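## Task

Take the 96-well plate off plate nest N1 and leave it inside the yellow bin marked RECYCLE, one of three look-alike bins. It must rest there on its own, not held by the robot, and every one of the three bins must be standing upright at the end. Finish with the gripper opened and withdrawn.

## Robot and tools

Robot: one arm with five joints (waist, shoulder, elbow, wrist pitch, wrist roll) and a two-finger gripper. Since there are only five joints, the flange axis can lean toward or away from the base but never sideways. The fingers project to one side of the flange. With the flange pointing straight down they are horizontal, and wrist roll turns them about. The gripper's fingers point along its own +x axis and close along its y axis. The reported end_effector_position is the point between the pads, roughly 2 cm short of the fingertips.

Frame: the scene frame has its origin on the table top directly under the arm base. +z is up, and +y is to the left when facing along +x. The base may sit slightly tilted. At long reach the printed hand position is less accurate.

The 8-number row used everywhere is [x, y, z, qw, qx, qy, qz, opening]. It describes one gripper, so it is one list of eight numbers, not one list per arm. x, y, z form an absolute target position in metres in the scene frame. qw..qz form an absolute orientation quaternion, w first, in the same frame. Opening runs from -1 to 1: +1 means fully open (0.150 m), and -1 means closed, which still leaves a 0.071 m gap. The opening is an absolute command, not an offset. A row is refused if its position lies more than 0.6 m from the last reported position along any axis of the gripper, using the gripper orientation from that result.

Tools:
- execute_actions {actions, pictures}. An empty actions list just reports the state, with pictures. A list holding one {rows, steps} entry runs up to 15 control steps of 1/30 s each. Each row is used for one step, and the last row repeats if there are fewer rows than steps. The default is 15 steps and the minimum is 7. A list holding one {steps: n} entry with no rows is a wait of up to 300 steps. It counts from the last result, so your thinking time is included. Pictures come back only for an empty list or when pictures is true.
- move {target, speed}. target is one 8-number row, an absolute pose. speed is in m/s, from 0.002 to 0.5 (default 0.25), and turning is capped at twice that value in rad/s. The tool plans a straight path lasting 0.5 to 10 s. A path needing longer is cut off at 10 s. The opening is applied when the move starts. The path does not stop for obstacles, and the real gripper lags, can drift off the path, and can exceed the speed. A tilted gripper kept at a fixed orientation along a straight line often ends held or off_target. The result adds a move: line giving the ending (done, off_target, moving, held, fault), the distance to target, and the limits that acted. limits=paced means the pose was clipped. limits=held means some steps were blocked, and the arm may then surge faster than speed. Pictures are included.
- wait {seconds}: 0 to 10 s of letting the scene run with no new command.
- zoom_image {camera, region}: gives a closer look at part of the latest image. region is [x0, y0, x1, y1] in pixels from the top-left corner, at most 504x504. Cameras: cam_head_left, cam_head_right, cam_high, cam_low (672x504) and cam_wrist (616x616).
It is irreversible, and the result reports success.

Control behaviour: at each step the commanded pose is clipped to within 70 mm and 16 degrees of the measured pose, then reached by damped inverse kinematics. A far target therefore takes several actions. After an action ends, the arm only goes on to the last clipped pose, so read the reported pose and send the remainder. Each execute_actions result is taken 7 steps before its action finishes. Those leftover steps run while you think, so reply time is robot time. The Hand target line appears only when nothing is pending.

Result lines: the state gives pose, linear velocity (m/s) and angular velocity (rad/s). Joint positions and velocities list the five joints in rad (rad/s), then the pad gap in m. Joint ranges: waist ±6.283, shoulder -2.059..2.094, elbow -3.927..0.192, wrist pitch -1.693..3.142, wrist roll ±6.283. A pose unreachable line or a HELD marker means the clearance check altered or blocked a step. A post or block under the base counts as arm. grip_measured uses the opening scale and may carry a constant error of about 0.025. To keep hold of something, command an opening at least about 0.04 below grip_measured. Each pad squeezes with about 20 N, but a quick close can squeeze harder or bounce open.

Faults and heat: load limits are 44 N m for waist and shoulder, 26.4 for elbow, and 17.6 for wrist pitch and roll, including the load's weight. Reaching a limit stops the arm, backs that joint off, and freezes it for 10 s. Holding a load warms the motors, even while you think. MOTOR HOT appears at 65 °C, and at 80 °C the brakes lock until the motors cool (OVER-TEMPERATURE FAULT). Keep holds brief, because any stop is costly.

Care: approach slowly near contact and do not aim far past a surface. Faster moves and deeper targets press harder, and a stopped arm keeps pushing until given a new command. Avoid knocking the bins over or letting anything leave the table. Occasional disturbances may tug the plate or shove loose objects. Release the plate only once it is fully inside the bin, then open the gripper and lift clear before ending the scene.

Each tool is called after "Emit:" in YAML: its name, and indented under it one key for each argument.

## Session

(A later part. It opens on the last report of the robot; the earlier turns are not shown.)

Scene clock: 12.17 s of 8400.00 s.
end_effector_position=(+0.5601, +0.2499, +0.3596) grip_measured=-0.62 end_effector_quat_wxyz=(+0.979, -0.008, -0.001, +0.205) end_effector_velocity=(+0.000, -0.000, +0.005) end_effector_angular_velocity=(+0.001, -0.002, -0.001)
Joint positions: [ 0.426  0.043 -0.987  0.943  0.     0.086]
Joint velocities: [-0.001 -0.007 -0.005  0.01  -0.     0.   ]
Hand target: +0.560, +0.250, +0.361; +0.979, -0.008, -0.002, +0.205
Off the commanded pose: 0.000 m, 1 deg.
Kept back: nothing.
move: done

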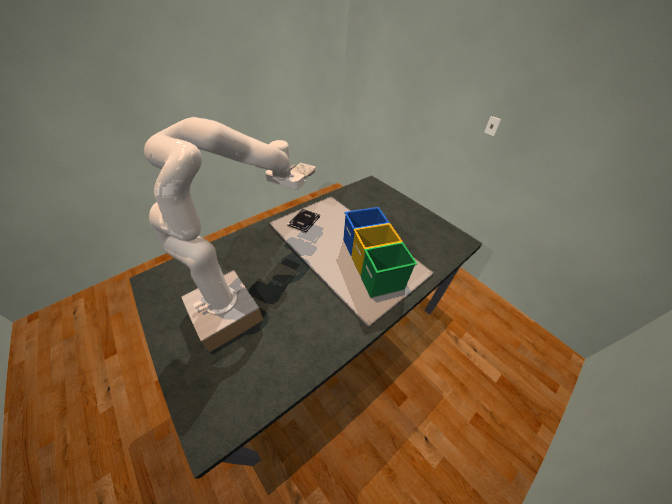

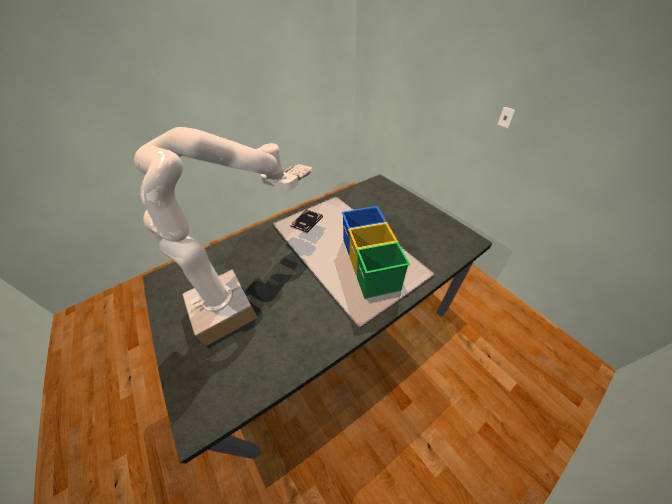

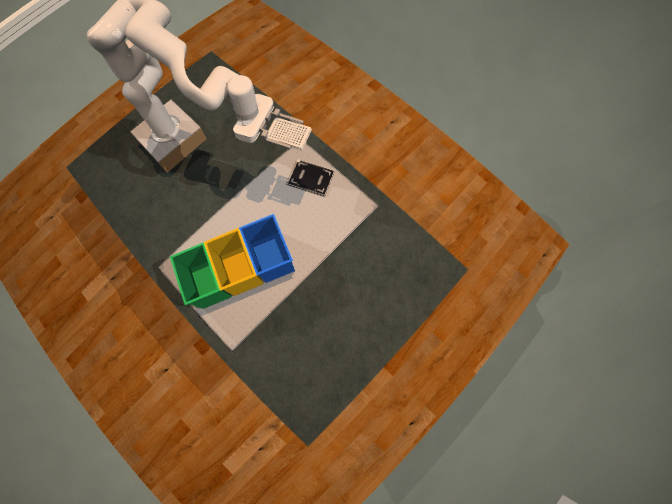

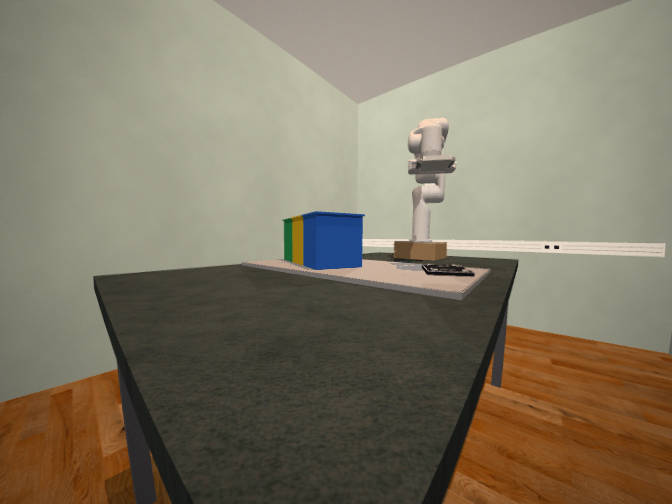

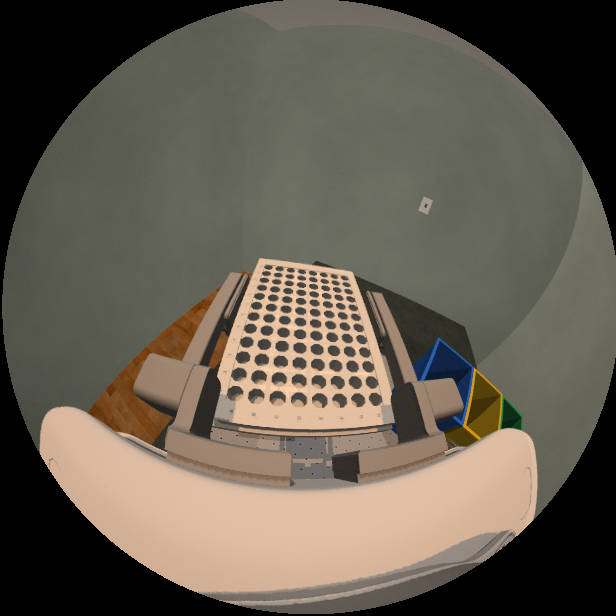

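Emit:
move:
  target: [0.48,-0.145,0.38,0.148,0,0,0.989,-0.85]
  speed: 0.2

Emit:
move:
  target: [0.67,-0.20,0.31,-0.1046,0.699,-0.1046,-0.699,-0.85]
  speed: 0.15

Emit:
zoom_image:
  camera: "cam_high"
  region: [150,170,310,310]

Scene clock: 19.30 s of 8400.00 s.
end_effector_position=(+0.4805, -0.1459, +0.3797) grip_measured=-0.62 end_effector_quat_wxyz=(+0.148, +0.001, +0.006, +0.989) end_effector_velocity=(-0.000, -0.001, +0.000) end_effector_angular_velocity=(+0.000, +0.001, +0.009)
Joint positions: [-0.288  0.721 -2.011  1.299 -3.145  0.086]
Joint velocities: [ 0.     0.001 -0.002  0.002 -0.009  0.   ]
Hand target: +0.480, -0.146, +0.380; +0.148, +0.001, +0.006, +0.989
Off the commanded pose: 0.001 m, 1 deg.
Kept back: nothing.
move: done

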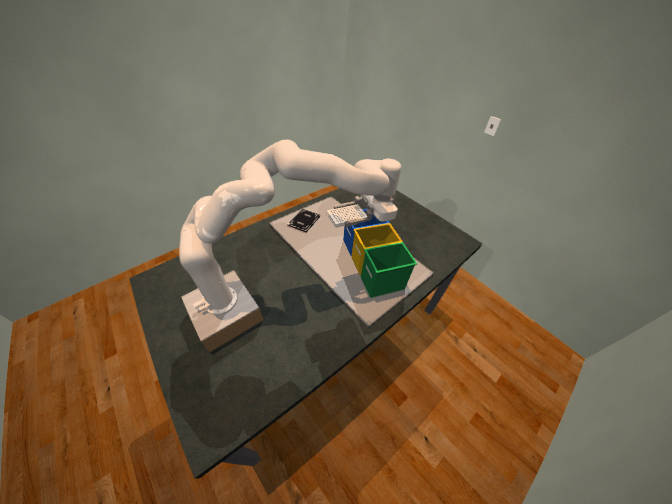

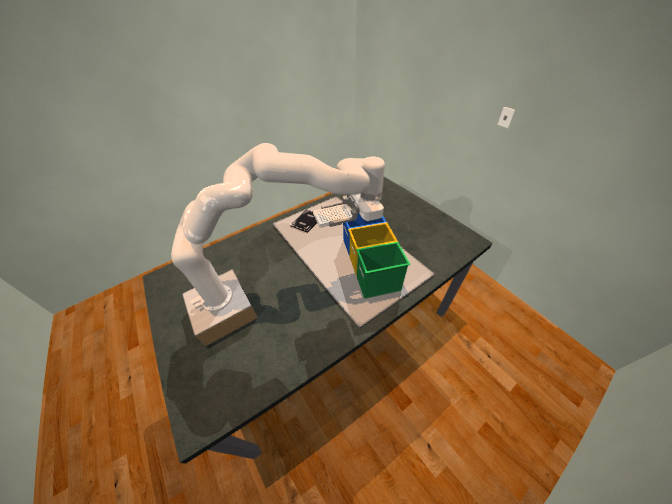

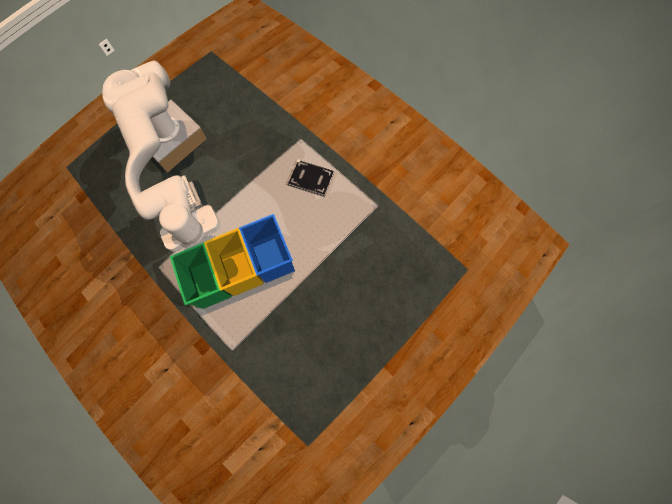

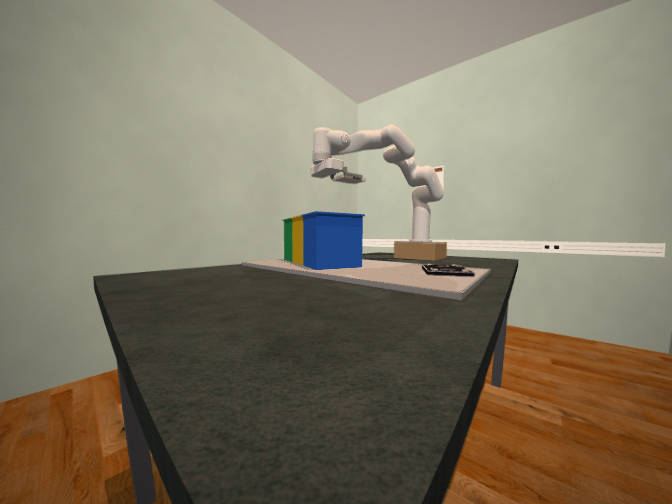

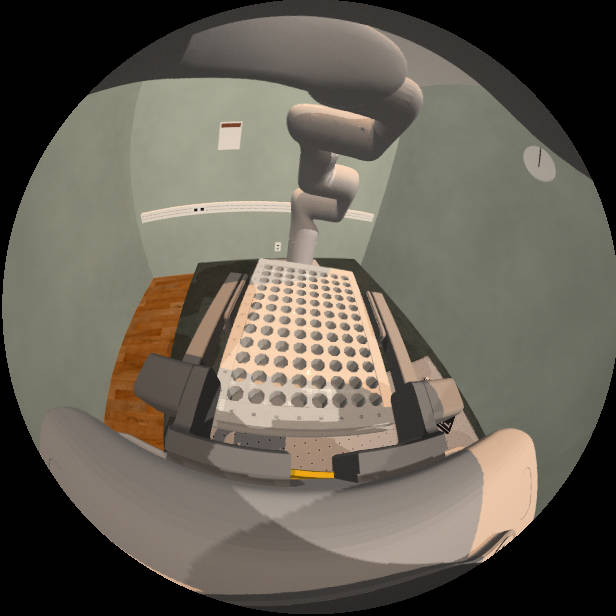

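Scene clock: 24.93 s of 8400.00 s.
end_effector_position=(+0.6701, -0.1997, +0.3103) grip_measured=-0.62 end_effector_quat_wxyz=(-0.104, +0.699, -0.105, -0.699) end_effector_velocity=(+0.001, -0.001, +0.001) end_effector_angular_velocity=(-0.004, -0.009, -0.000)
Joint positions: [-0.283  0.779 -1.685 -0.655 -3.13   0.086]
Joint velocities: [-0.     0.004 -0.005 -0.009 -0.001  0.   ]
Hand target: +0.670, -0.200, +0.310; -0.104, +0.699, -0.105, -0.699
Off the commanded pose: 0.000 m, 0 deg.
Kept back: nothing.
move: done

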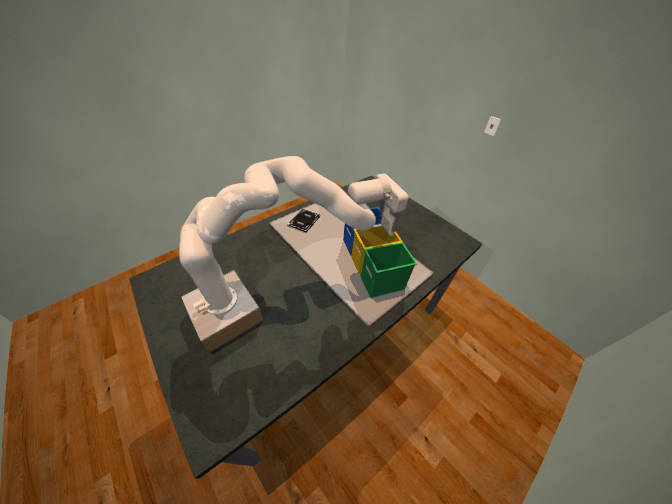

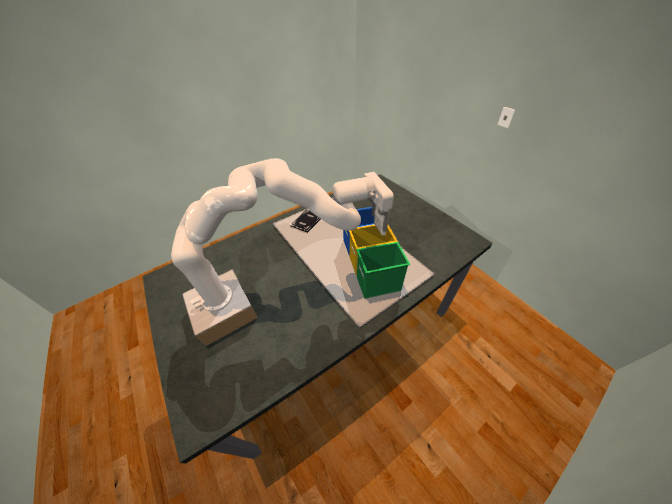

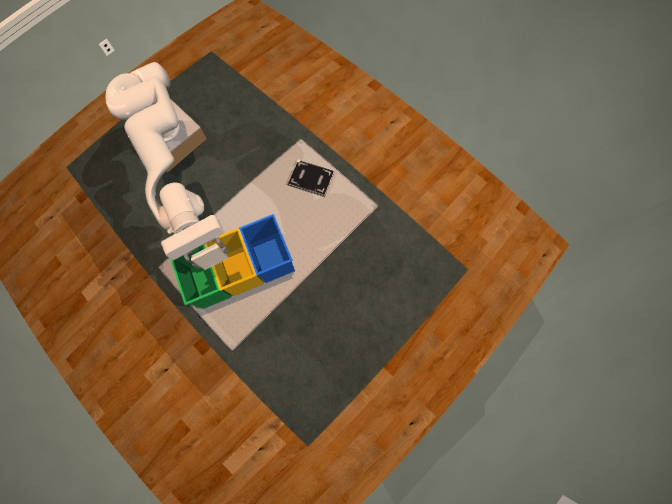

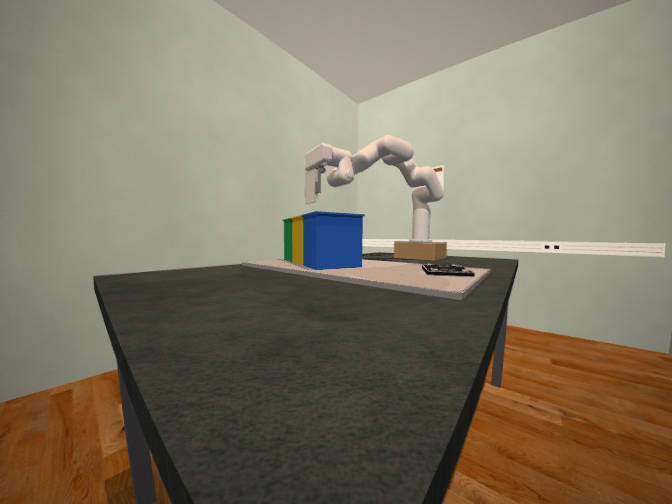

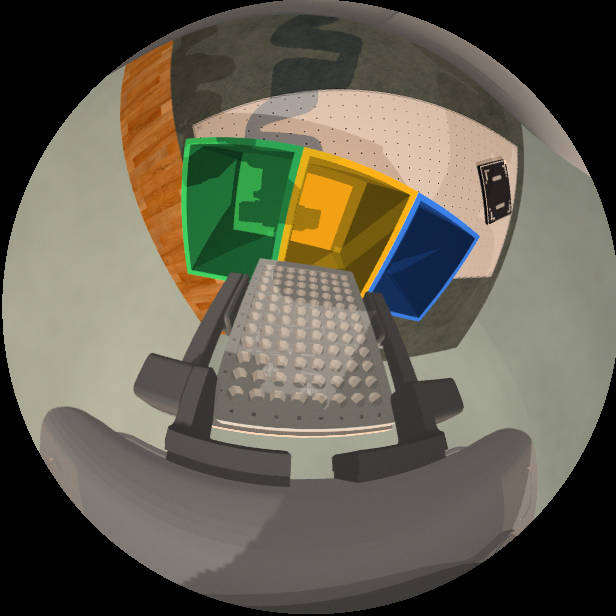

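Region (150, 170, 310, 310) of cam_high's 672x504 image, scaled by 3.150, with more detail than that image has; it fills the top 441 rows of this view, and the rest is white.

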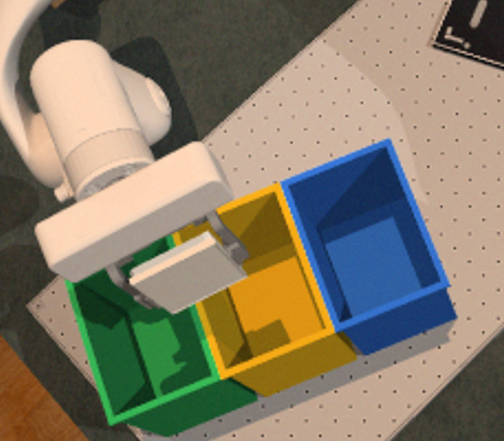

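Emit:
move:
  target: [0.68,-0.171,0.27,-0.087,0.7017,-0.087,-0.7017,-0.85]
  speed: 0.06

Emit:
zoom_image:
  camera: "cam_high"
  region: [150,170,310,310]

Scene clock: 26.50 s of 8400.00 s.
end_effector_position=(+0.6800, -0.1710, +0.2704) grip_measured=-0.62 end_effector_quat_wxyz=(-0.089, +0.702, -0.089, -0.701) end_effector_velocity=(+0.001, +0.001, -0.001) end_effector_angular_velocity=(-0.000, -0.001, +0.002)
Joint positions: [-0.239  0.857 -1.696 -0.723 -3.13   0.086]
Joint velocities: [ 0.002  0.003 -0.002 -0.002  0.     0.   ]
Hand target: +0.680, -0.171, +0.270; -0.088, +0.702, -0.089, -0.701
Off the commanded pose: 0.000 m, 0 deg.
Kept back: nothing.
move: done

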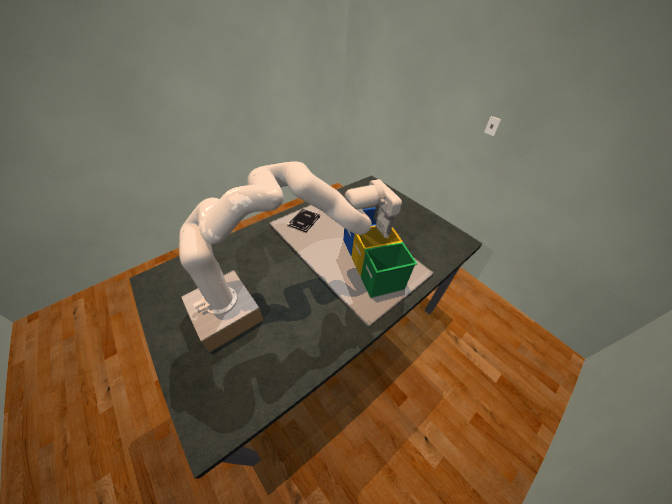

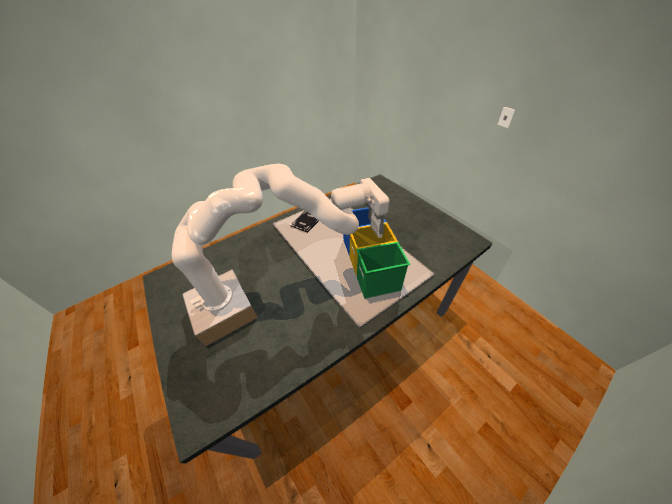

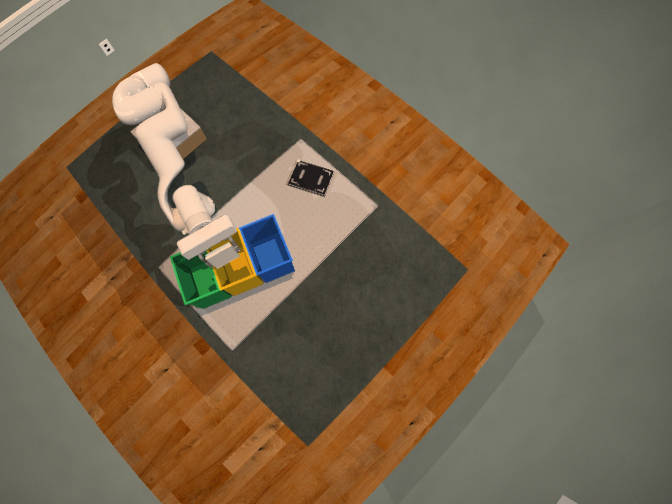

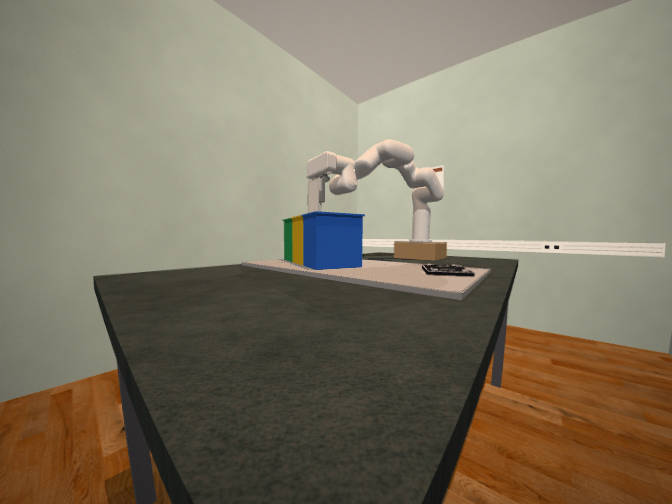

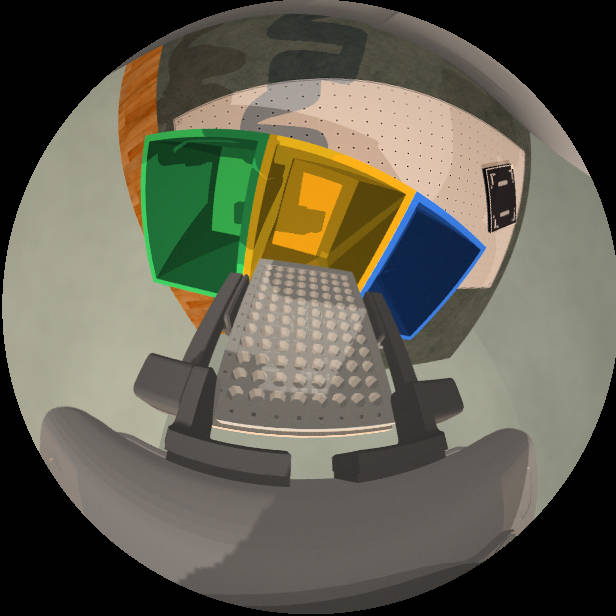

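Region (150, 170, 310, 310) of cam_high's 672x504 image, scaled by 3.150, with more detail than that image has; it fills the top 441 rows of this view, and the rest is white.

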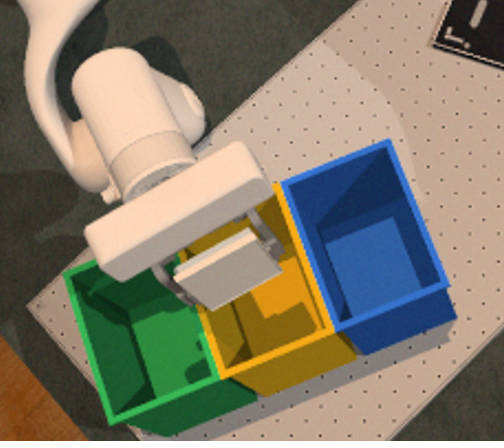

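Emit:
move:
  target: [0.68,-0.171,0.225,-0.087,0.7017,-0.087,-0.7017,-0.85]
  speed: 0.04

Scene clock: 31.13 s of 8400.00 s.
end_effector_position=(+0.6801, -0.1709, +0.2253) grip_measured=-0.62 end_effector_quat_wxyz=(-0.088, +0.702, -0.089, -0.701) end_effector_velocity=(+0.001, +0.000, +0.001) end_effector_angular_velocity=(-0.001, -0.005, +0.001)
Joint positions: [-0.238  0.95  -1.719 -0.794 -3.129  0.086]
Joint velocities: [ 0.001  0.002 -0.004 -0.003  0.     0.   ]
Hand target: +0.680, -0.171, +0.225; -0.088, +0.702, -0.089, -0.702
Off the commanded pose: 0.000 m, 0 deg.
Kept back: nothing.
After step 90, 0.17 s passed at rest.
move: done

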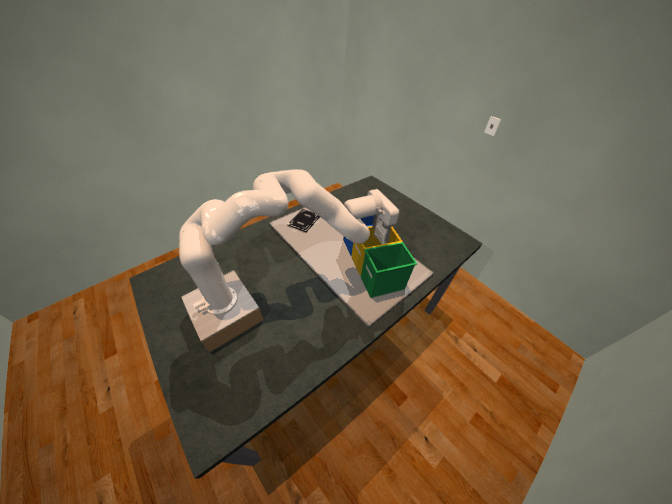

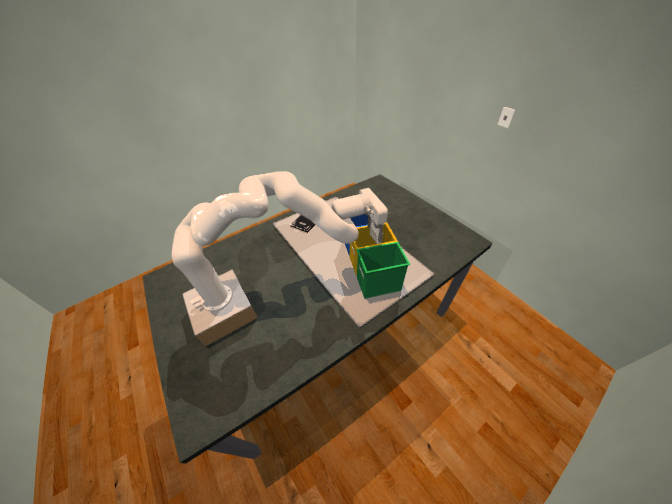

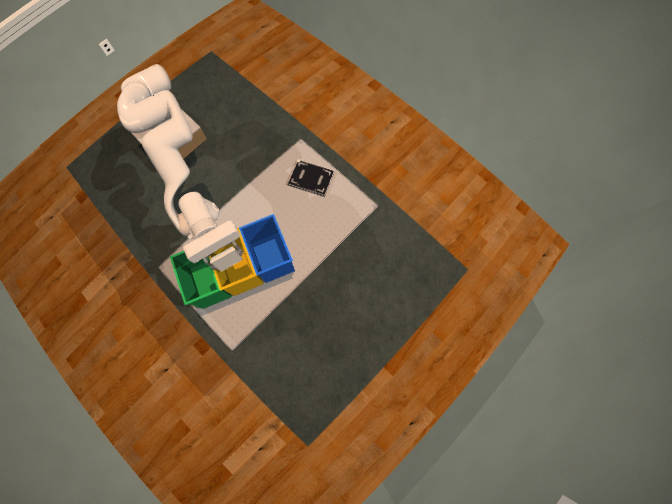

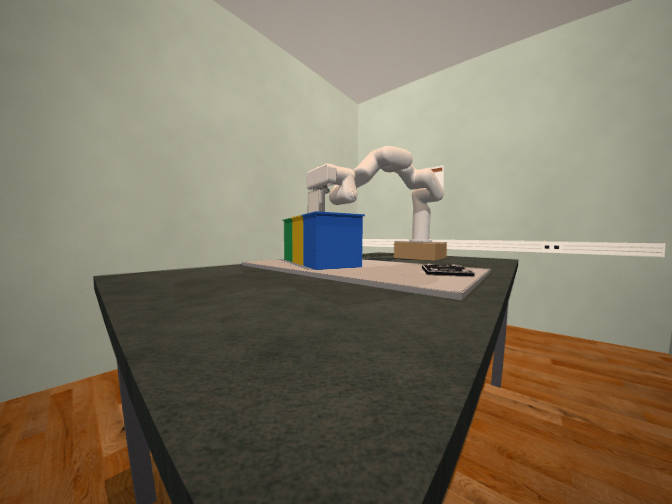

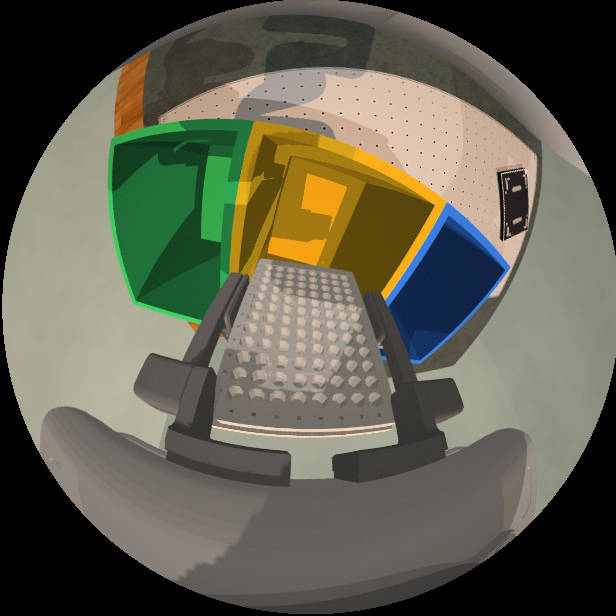

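Emit:
move:
  target: [0.68,-0.171,0.225,-0.087,0.7017,-0.087,-0.7017,-0.45]

Emit:
move:
  target: [0.66,-0.166,0.38,-0.087,0.7017,-0.087,-0.7017,-0.45]
  speed: 0.15

Emit:
zoom_image:
  camera: "cam_high"
  region: [150,170,310,310]

Scene clock: 32.07 s of 8400.00 s.
end_effector_position=(+0.6800, -0.1709, +0.2250) grip_measured=-0.45 end_effector_quat_wxyz=(-0.088, +0.702, -0.089, -0.702) end_effector_velocity=(+0.000, +0.001, -0.000) end_effector_angular_velocity=(+0.000, +0.000, +0.001)
Joint positions: [-0.238  0.95  -1.719 -0.794 -3.129  0.093]
Joint velocities: [ 0.001  0.    -0.     0.    -0.     0.   ]
Hand target: +0.680, -0.171, +0.225; -0.088, +0.702, -0.089, -0.702
Off the commanded pose: 0.000 m, 0 deg.
Kept back: nothing.
move: done

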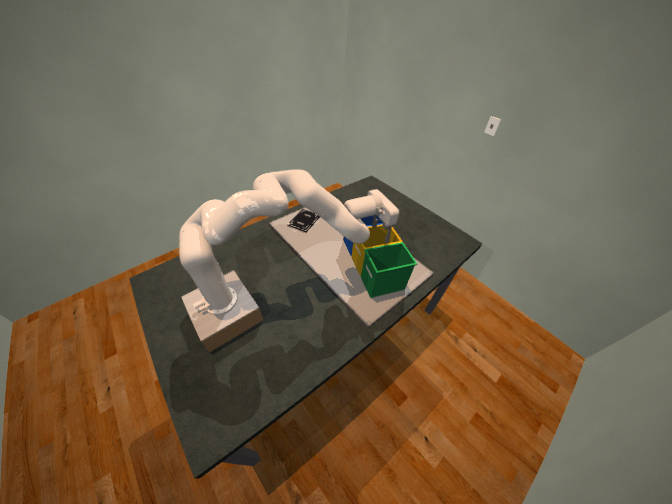

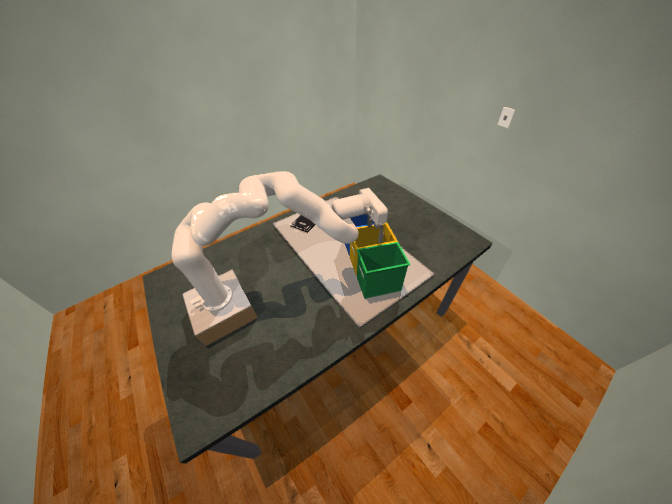

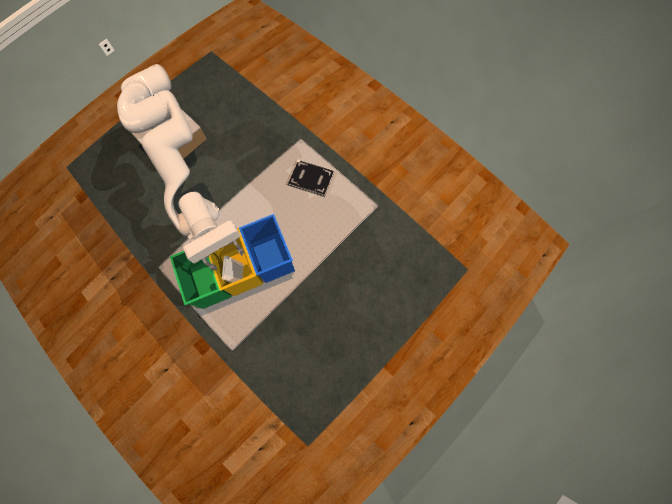

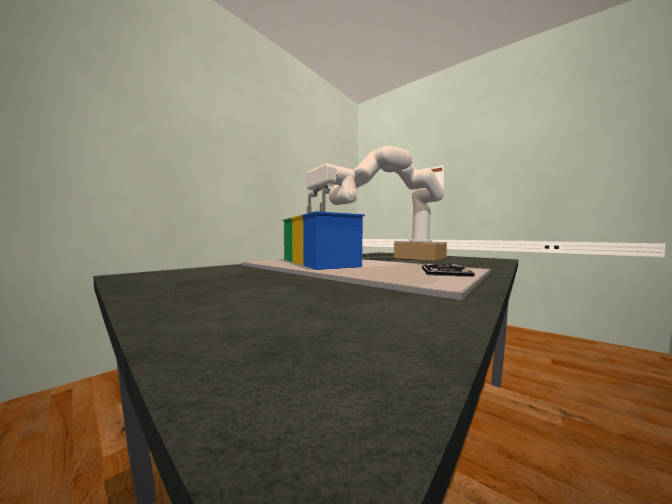

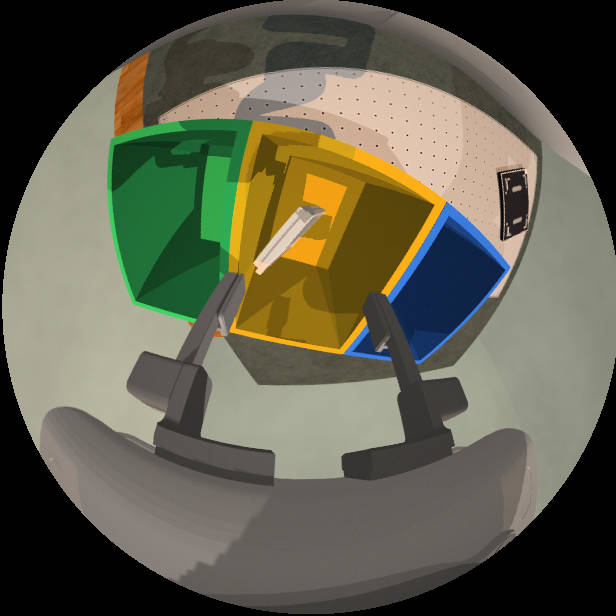

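Scene clock: 33.53 s of 8400.00 s.
end_effector_position=(+0.6601, -0.1659, +0.3789) grip_measured=-0.45 end_effector_quat_wxyz=(-0.089, +0.701, -0.090, -0.702) end_effector_velocity=(-0.001, +0.001, +0.003) end_effector_angular_velocity=(+0.001, +0.002, +0.001)
Joint positions: [-0.241  0.61  -1.613 -0.557 -3.13   0.093]
Joint velocities: [ 0.001 -0.007  0.003  0.007  0.001  0.   ]
Hand target: +0.660, -0.166, +0.380; -0.089, +0.701, -0.090, -0.701
Off the commanded pose: 0.001 m, 0 deg.
Kept back: nothing.
move: done

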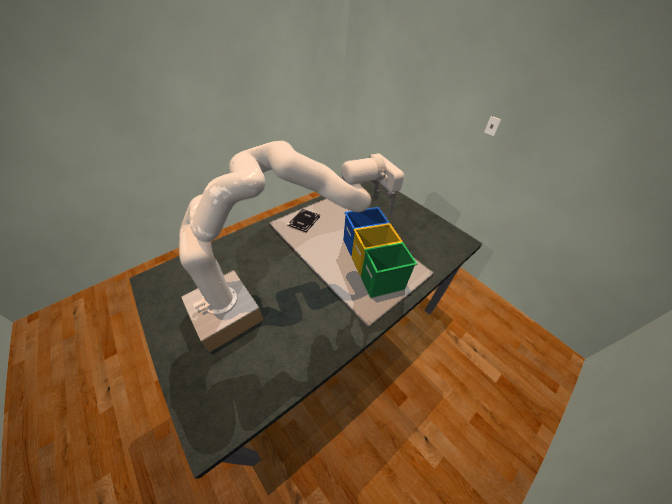

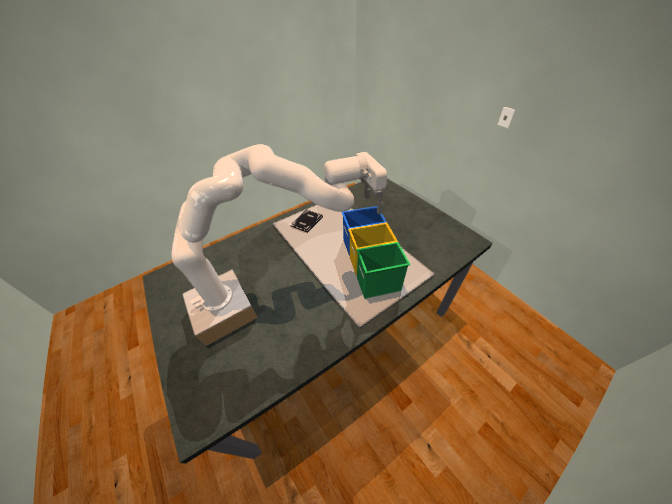

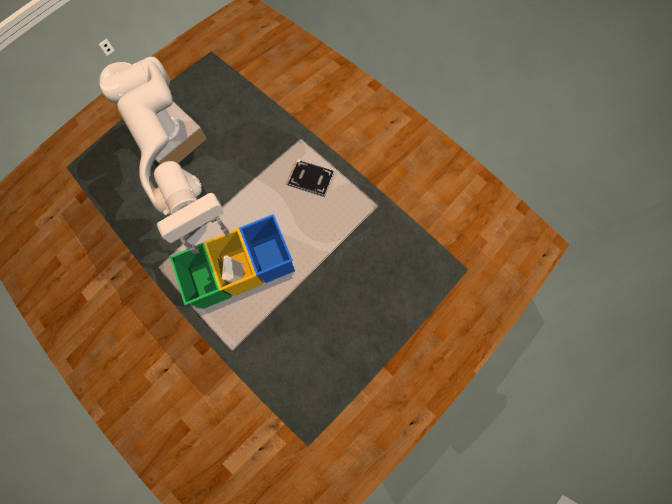

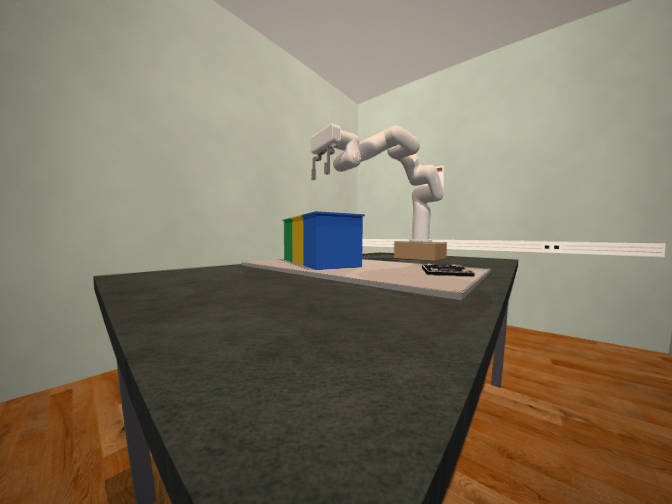

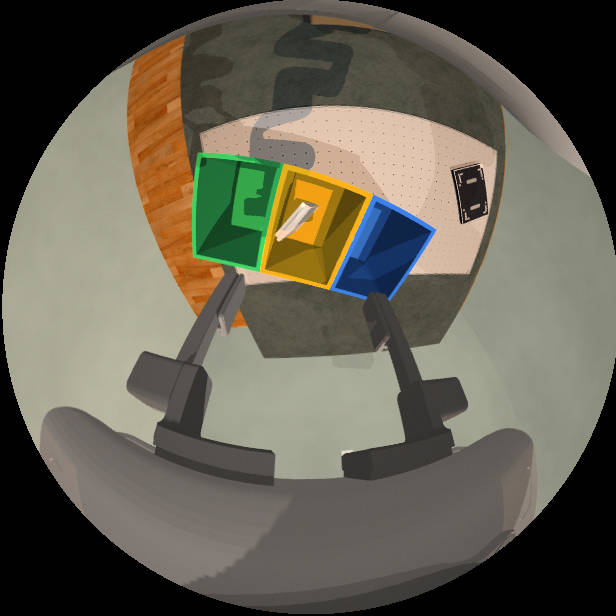

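Region (150, 170, 310, 310) of cam_high's 672x504 image, scaled by 3.150, with more detail than that image has; it fills the top 441 rows of this view, and the rest is white.

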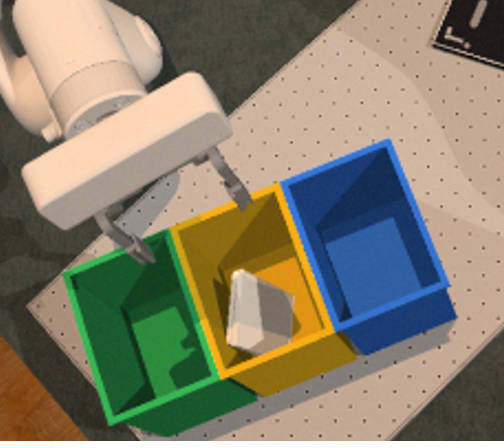

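Plate is inside, below the rim.

Emit:
finished_scene:
  scene: 2

The scene is finished: the task was done.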